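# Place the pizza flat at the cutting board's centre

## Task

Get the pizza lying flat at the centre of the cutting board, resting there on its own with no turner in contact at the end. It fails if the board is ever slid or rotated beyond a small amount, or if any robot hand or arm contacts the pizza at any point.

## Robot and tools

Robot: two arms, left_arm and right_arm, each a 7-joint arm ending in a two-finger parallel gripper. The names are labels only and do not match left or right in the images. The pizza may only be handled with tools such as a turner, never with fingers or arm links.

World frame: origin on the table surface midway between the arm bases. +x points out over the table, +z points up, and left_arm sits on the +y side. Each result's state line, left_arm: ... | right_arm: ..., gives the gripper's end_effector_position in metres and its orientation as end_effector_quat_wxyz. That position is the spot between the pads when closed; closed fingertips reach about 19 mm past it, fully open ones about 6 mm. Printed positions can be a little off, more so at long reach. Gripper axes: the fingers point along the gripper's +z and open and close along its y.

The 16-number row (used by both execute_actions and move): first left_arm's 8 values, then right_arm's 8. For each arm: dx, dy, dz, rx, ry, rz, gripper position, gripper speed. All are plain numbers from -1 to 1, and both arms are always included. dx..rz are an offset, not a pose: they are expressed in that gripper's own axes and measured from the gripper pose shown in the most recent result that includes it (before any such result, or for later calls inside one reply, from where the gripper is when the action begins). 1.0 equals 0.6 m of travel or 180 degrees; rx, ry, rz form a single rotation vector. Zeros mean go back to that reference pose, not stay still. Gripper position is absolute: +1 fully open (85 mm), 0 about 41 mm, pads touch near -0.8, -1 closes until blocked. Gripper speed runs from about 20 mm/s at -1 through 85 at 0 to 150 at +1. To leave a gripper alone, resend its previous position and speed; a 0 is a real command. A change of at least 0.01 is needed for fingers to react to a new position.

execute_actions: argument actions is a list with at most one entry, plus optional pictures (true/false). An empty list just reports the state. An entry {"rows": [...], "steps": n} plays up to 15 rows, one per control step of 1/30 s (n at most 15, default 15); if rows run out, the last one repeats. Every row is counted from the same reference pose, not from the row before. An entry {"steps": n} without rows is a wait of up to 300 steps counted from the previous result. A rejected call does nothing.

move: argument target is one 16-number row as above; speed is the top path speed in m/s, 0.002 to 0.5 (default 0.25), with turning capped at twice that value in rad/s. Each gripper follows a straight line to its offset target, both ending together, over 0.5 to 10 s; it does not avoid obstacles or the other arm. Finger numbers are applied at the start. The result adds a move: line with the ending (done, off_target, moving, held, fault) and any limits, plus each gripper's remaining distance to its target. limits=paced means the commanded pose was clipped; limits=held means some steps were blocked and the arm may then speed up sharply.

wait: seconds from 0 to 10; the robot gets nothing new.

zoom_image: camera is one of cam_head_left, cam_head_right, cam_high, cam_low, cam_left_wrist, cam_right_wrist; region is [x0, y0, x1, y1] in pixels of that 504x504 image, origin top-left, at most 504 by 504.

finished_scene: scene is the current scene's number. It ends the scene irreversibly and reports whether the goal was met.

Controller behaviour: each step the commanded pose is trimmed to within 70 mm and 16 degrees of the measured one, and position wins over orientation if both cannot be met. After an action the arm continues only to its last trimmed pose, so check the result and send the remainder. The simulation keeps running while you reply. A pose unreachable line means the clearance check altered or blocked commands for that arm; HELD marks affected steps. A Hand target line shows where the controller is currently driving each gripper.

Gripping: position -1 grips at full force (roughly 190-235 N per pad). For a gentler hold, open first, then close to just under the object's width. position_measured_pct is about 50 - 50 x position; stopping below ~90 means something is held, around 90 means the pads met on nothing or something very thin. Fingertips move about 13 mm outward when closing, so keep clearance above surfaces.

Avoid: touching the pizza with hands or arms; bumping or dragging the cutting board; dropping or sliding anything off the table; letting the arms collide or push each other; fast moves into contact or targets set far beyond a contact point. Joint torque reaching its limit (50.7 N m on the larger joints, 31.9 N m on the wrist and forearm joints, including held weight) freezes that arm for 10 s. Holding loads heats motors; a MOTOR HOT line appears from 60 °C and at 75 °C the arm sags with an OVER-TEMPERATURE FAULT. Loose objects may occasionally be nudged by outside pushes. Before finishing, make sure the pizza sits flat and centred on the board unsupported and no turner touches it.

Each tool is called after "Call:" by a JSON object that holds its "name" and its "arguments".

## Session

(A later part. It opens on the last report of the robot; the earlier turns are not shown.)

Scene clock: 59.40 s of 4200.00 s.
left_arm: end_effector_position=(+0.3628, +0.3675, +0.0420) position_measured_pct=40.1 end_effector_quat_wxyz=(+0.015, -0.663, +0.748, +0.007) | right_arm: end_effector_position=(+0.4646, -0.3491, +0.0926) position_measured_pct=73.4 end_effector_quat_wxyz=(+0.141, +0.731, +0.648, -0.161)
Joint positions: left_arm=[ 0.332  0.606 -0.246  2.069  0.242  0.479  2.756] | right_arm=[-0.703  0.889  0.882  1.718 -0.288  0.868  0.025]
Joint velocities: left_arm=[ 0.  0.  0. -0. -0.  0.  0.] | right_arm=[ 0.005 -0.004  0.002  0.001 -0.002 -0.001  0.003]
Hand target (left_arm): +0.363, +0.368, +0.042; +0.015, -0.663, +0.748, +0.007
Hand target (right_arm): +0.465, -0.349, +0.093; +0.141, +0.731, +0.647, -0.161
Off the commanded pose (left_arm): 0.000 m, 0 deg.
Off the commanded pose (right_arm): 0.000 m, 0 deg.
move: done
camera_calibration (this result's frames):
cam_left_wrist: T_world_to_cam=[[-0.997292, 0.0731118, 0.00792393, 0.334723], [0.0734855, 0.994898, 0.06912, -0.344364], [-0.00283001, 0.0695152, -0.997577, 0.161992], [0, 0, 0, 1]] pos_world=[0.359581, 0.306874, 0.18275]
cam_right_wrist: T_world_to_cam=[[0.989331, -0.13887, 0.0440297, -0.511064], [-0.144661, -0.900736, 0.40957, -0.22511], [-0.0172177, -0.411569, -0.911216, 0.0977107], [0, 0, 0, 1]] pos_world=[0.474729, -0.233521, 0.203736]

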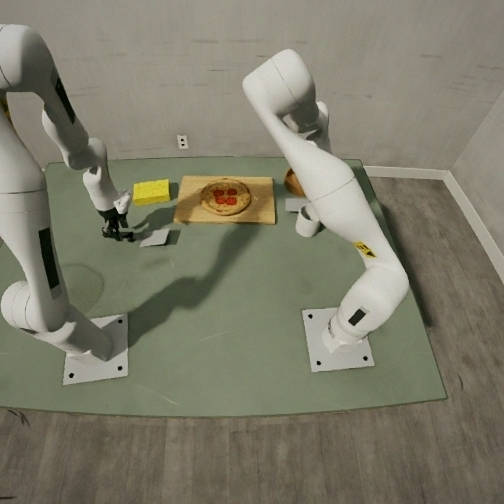

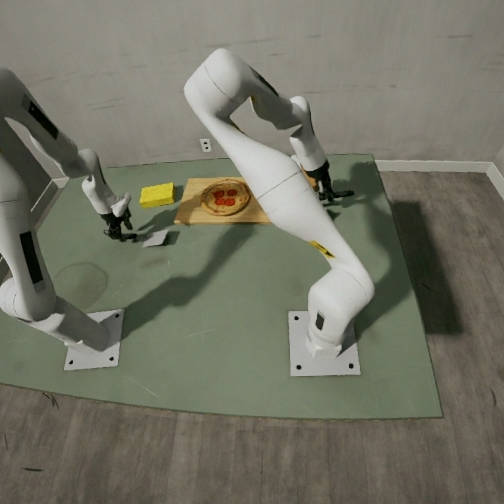

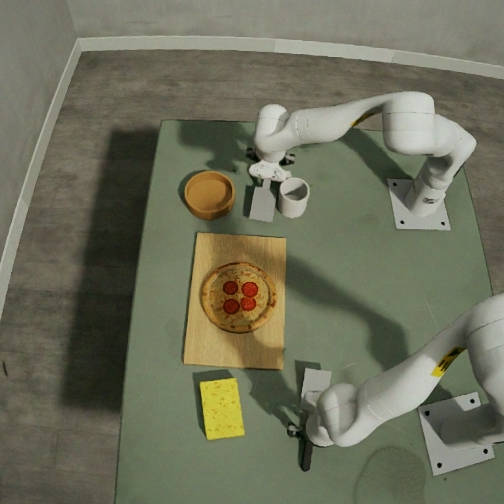

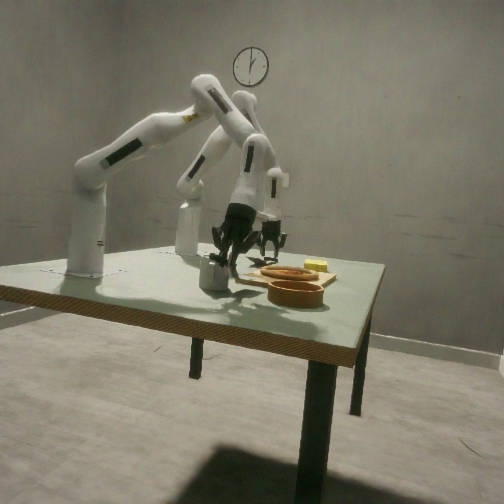

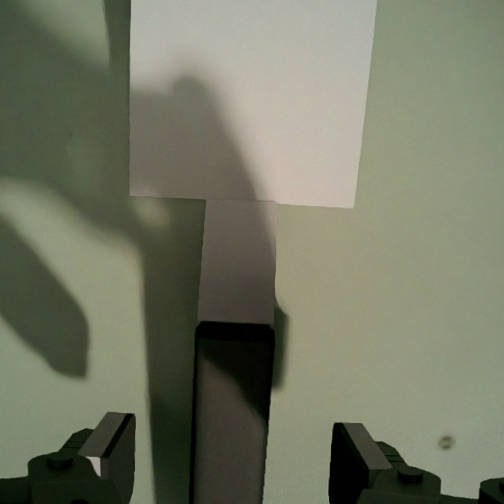

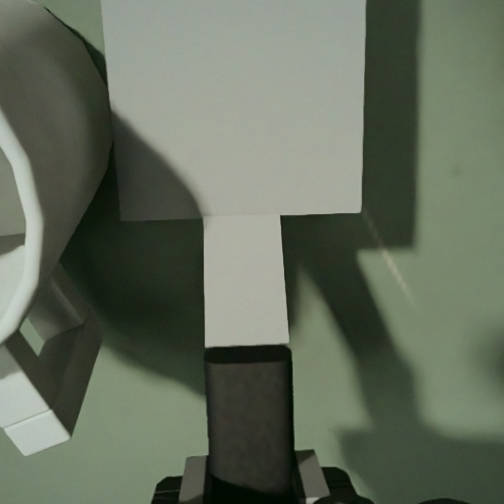

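Call:
{"name": "execute_actions", "arguments": {"actions": []}}

Scene clock: 65.33 s of 4200.00 s.
left_arm: end_effector_position=(+0.3628, +0.3675, +0.0420) position_measured_pct=40.1 end_effector_quat_wxyz=(+0.015, -0.663, +0.748, +0.007) | right_arm: end_effector_position=(+0.4647, -0.3493, +0.0928) position_measured_pct=73.4 end_effector_quat_wxyz=(+0.141, +0.731, +0.647, -0.161)
Joint positions: left_arm=[ 0.332  0.606 -0.246  2.069  0.242  0.479  2.756] | right_arm=[-0.702  0.889  0.882  1.718 -0.288  0.868  0.025]
Joint velocities: left_arm=[ 0.    -0.001  0.001 -0.    -0.    -0.     0.   ] | right_arm=[-0.001  0.002  0.001  0.001 -0.001  0.001 -0.   ]
Hand target (left_arm): +0.363, +0.368, +0.042; +0.015, -0.663, +0.748, +0.007
Hand target (right_arm): +0.465, -0.349, +0.093; +0.141, +0.731, +0.647, -0.161
Off the commanded pose (left_arm): 0.000 m, 0 deg.
Off the commanded pose (right_arm): 0.001 m, 0 deg.
Steps of this call (steps 1 to 90: nothing new was sent; then 2.93 s passed at rest). Readings (end_effector_position | what the end effector reports):
1: left_arm (+0.3628, +0.3675, +0.0420) | right_arm (+0.4646, -0.3492, +0.0926) | left_arm position_measured_pct=40.1 | right_arm position_measured_pct=73.4
2: left_arm (+0.3628, +0.3675, +0.0420) | right_arm (+0.4647, -0.3492, +0.0927) | left_arm position_measured_pct=40.1 | right_arm position_measured_pct=73.4
4: left_arm (+0.3628, +0.3675, +0.0420) | right_arm (+0.4647, -0.3493, +0.0927) | left_arm position_measured_pct=40.1 | right_arm position_measured_pct=73.4
8: left_arm (+0.3628, +0.3675, +0.0420) | right_arm (+0.4647, -0.3493, +0.0928) | left_arm position_measured_pct=40.1 | right_arm position_measured_pct=73.4
90: the state above
camera_calibration (this result's frames):
cam_left_wrist: T_world_to_cam=[[-0.997292, 0.0731116, 0.00792356, 0.334723], [0.0734852, 0.994898, 0.0691201, -0.344364], [-0.00282965, 0.0695152, -0.997577, 0.161992], [0, 0, 0, 1]] pos_world=[0.359581, 0.306874, 0.18275]
cam_right_wrist: T_world_to_cam=[[0.98924, -0.139409, 0.0443844, -0.511317], [-0.145306, -0.900829, 0.409137, -0.225032], [-0.0170547, -0.411184, -0.911393, 0.0978663], [0, 0, 0, 1]] pos_world=[0.474785, -0.233756, 0.203958]

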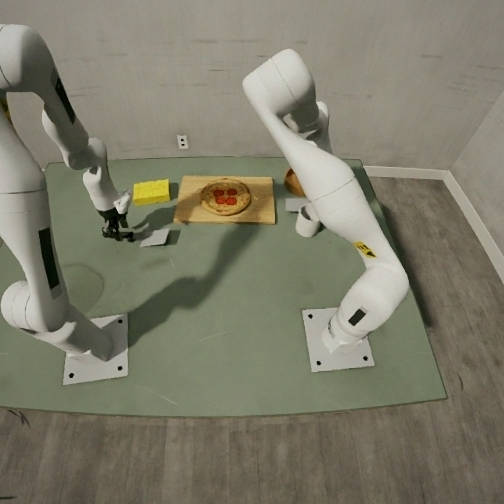

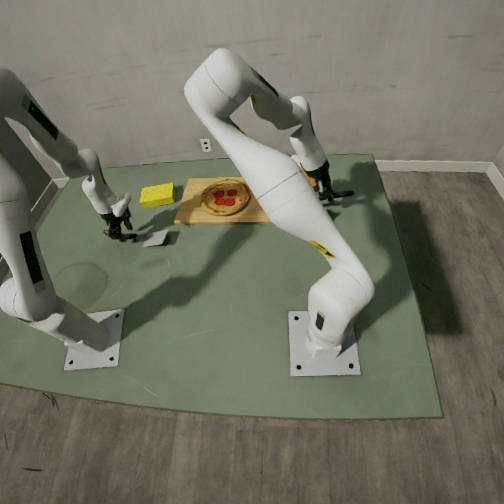

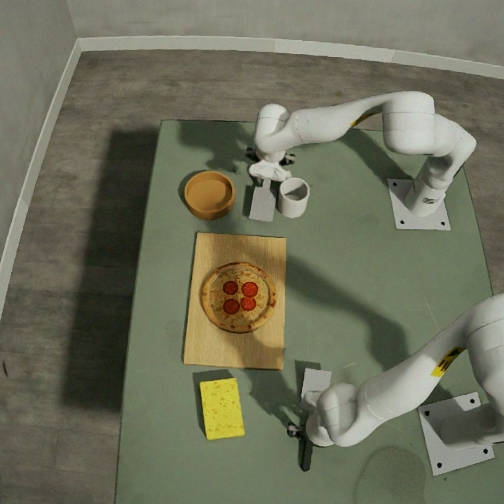

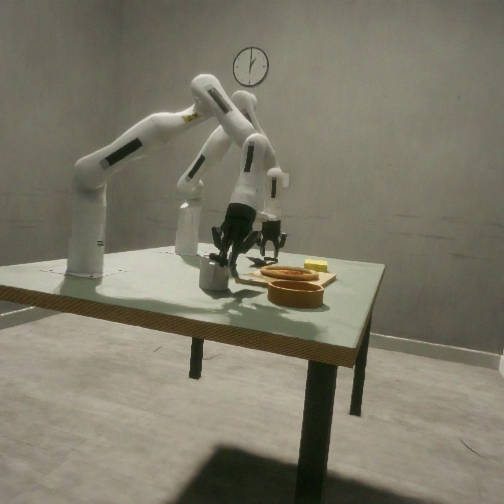

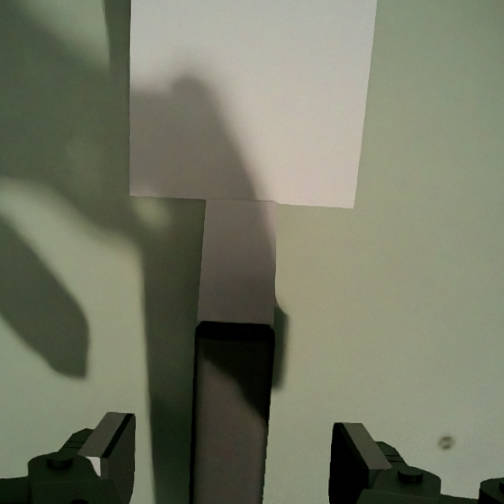

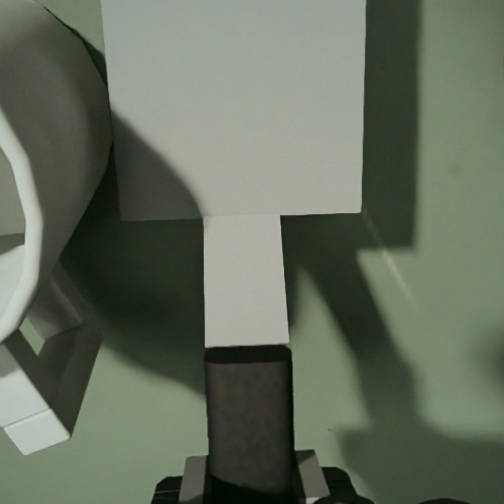

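Call:
{"name": "finished_scene", "arguments": {"scene": 2}}

The scene is finished: the task was done.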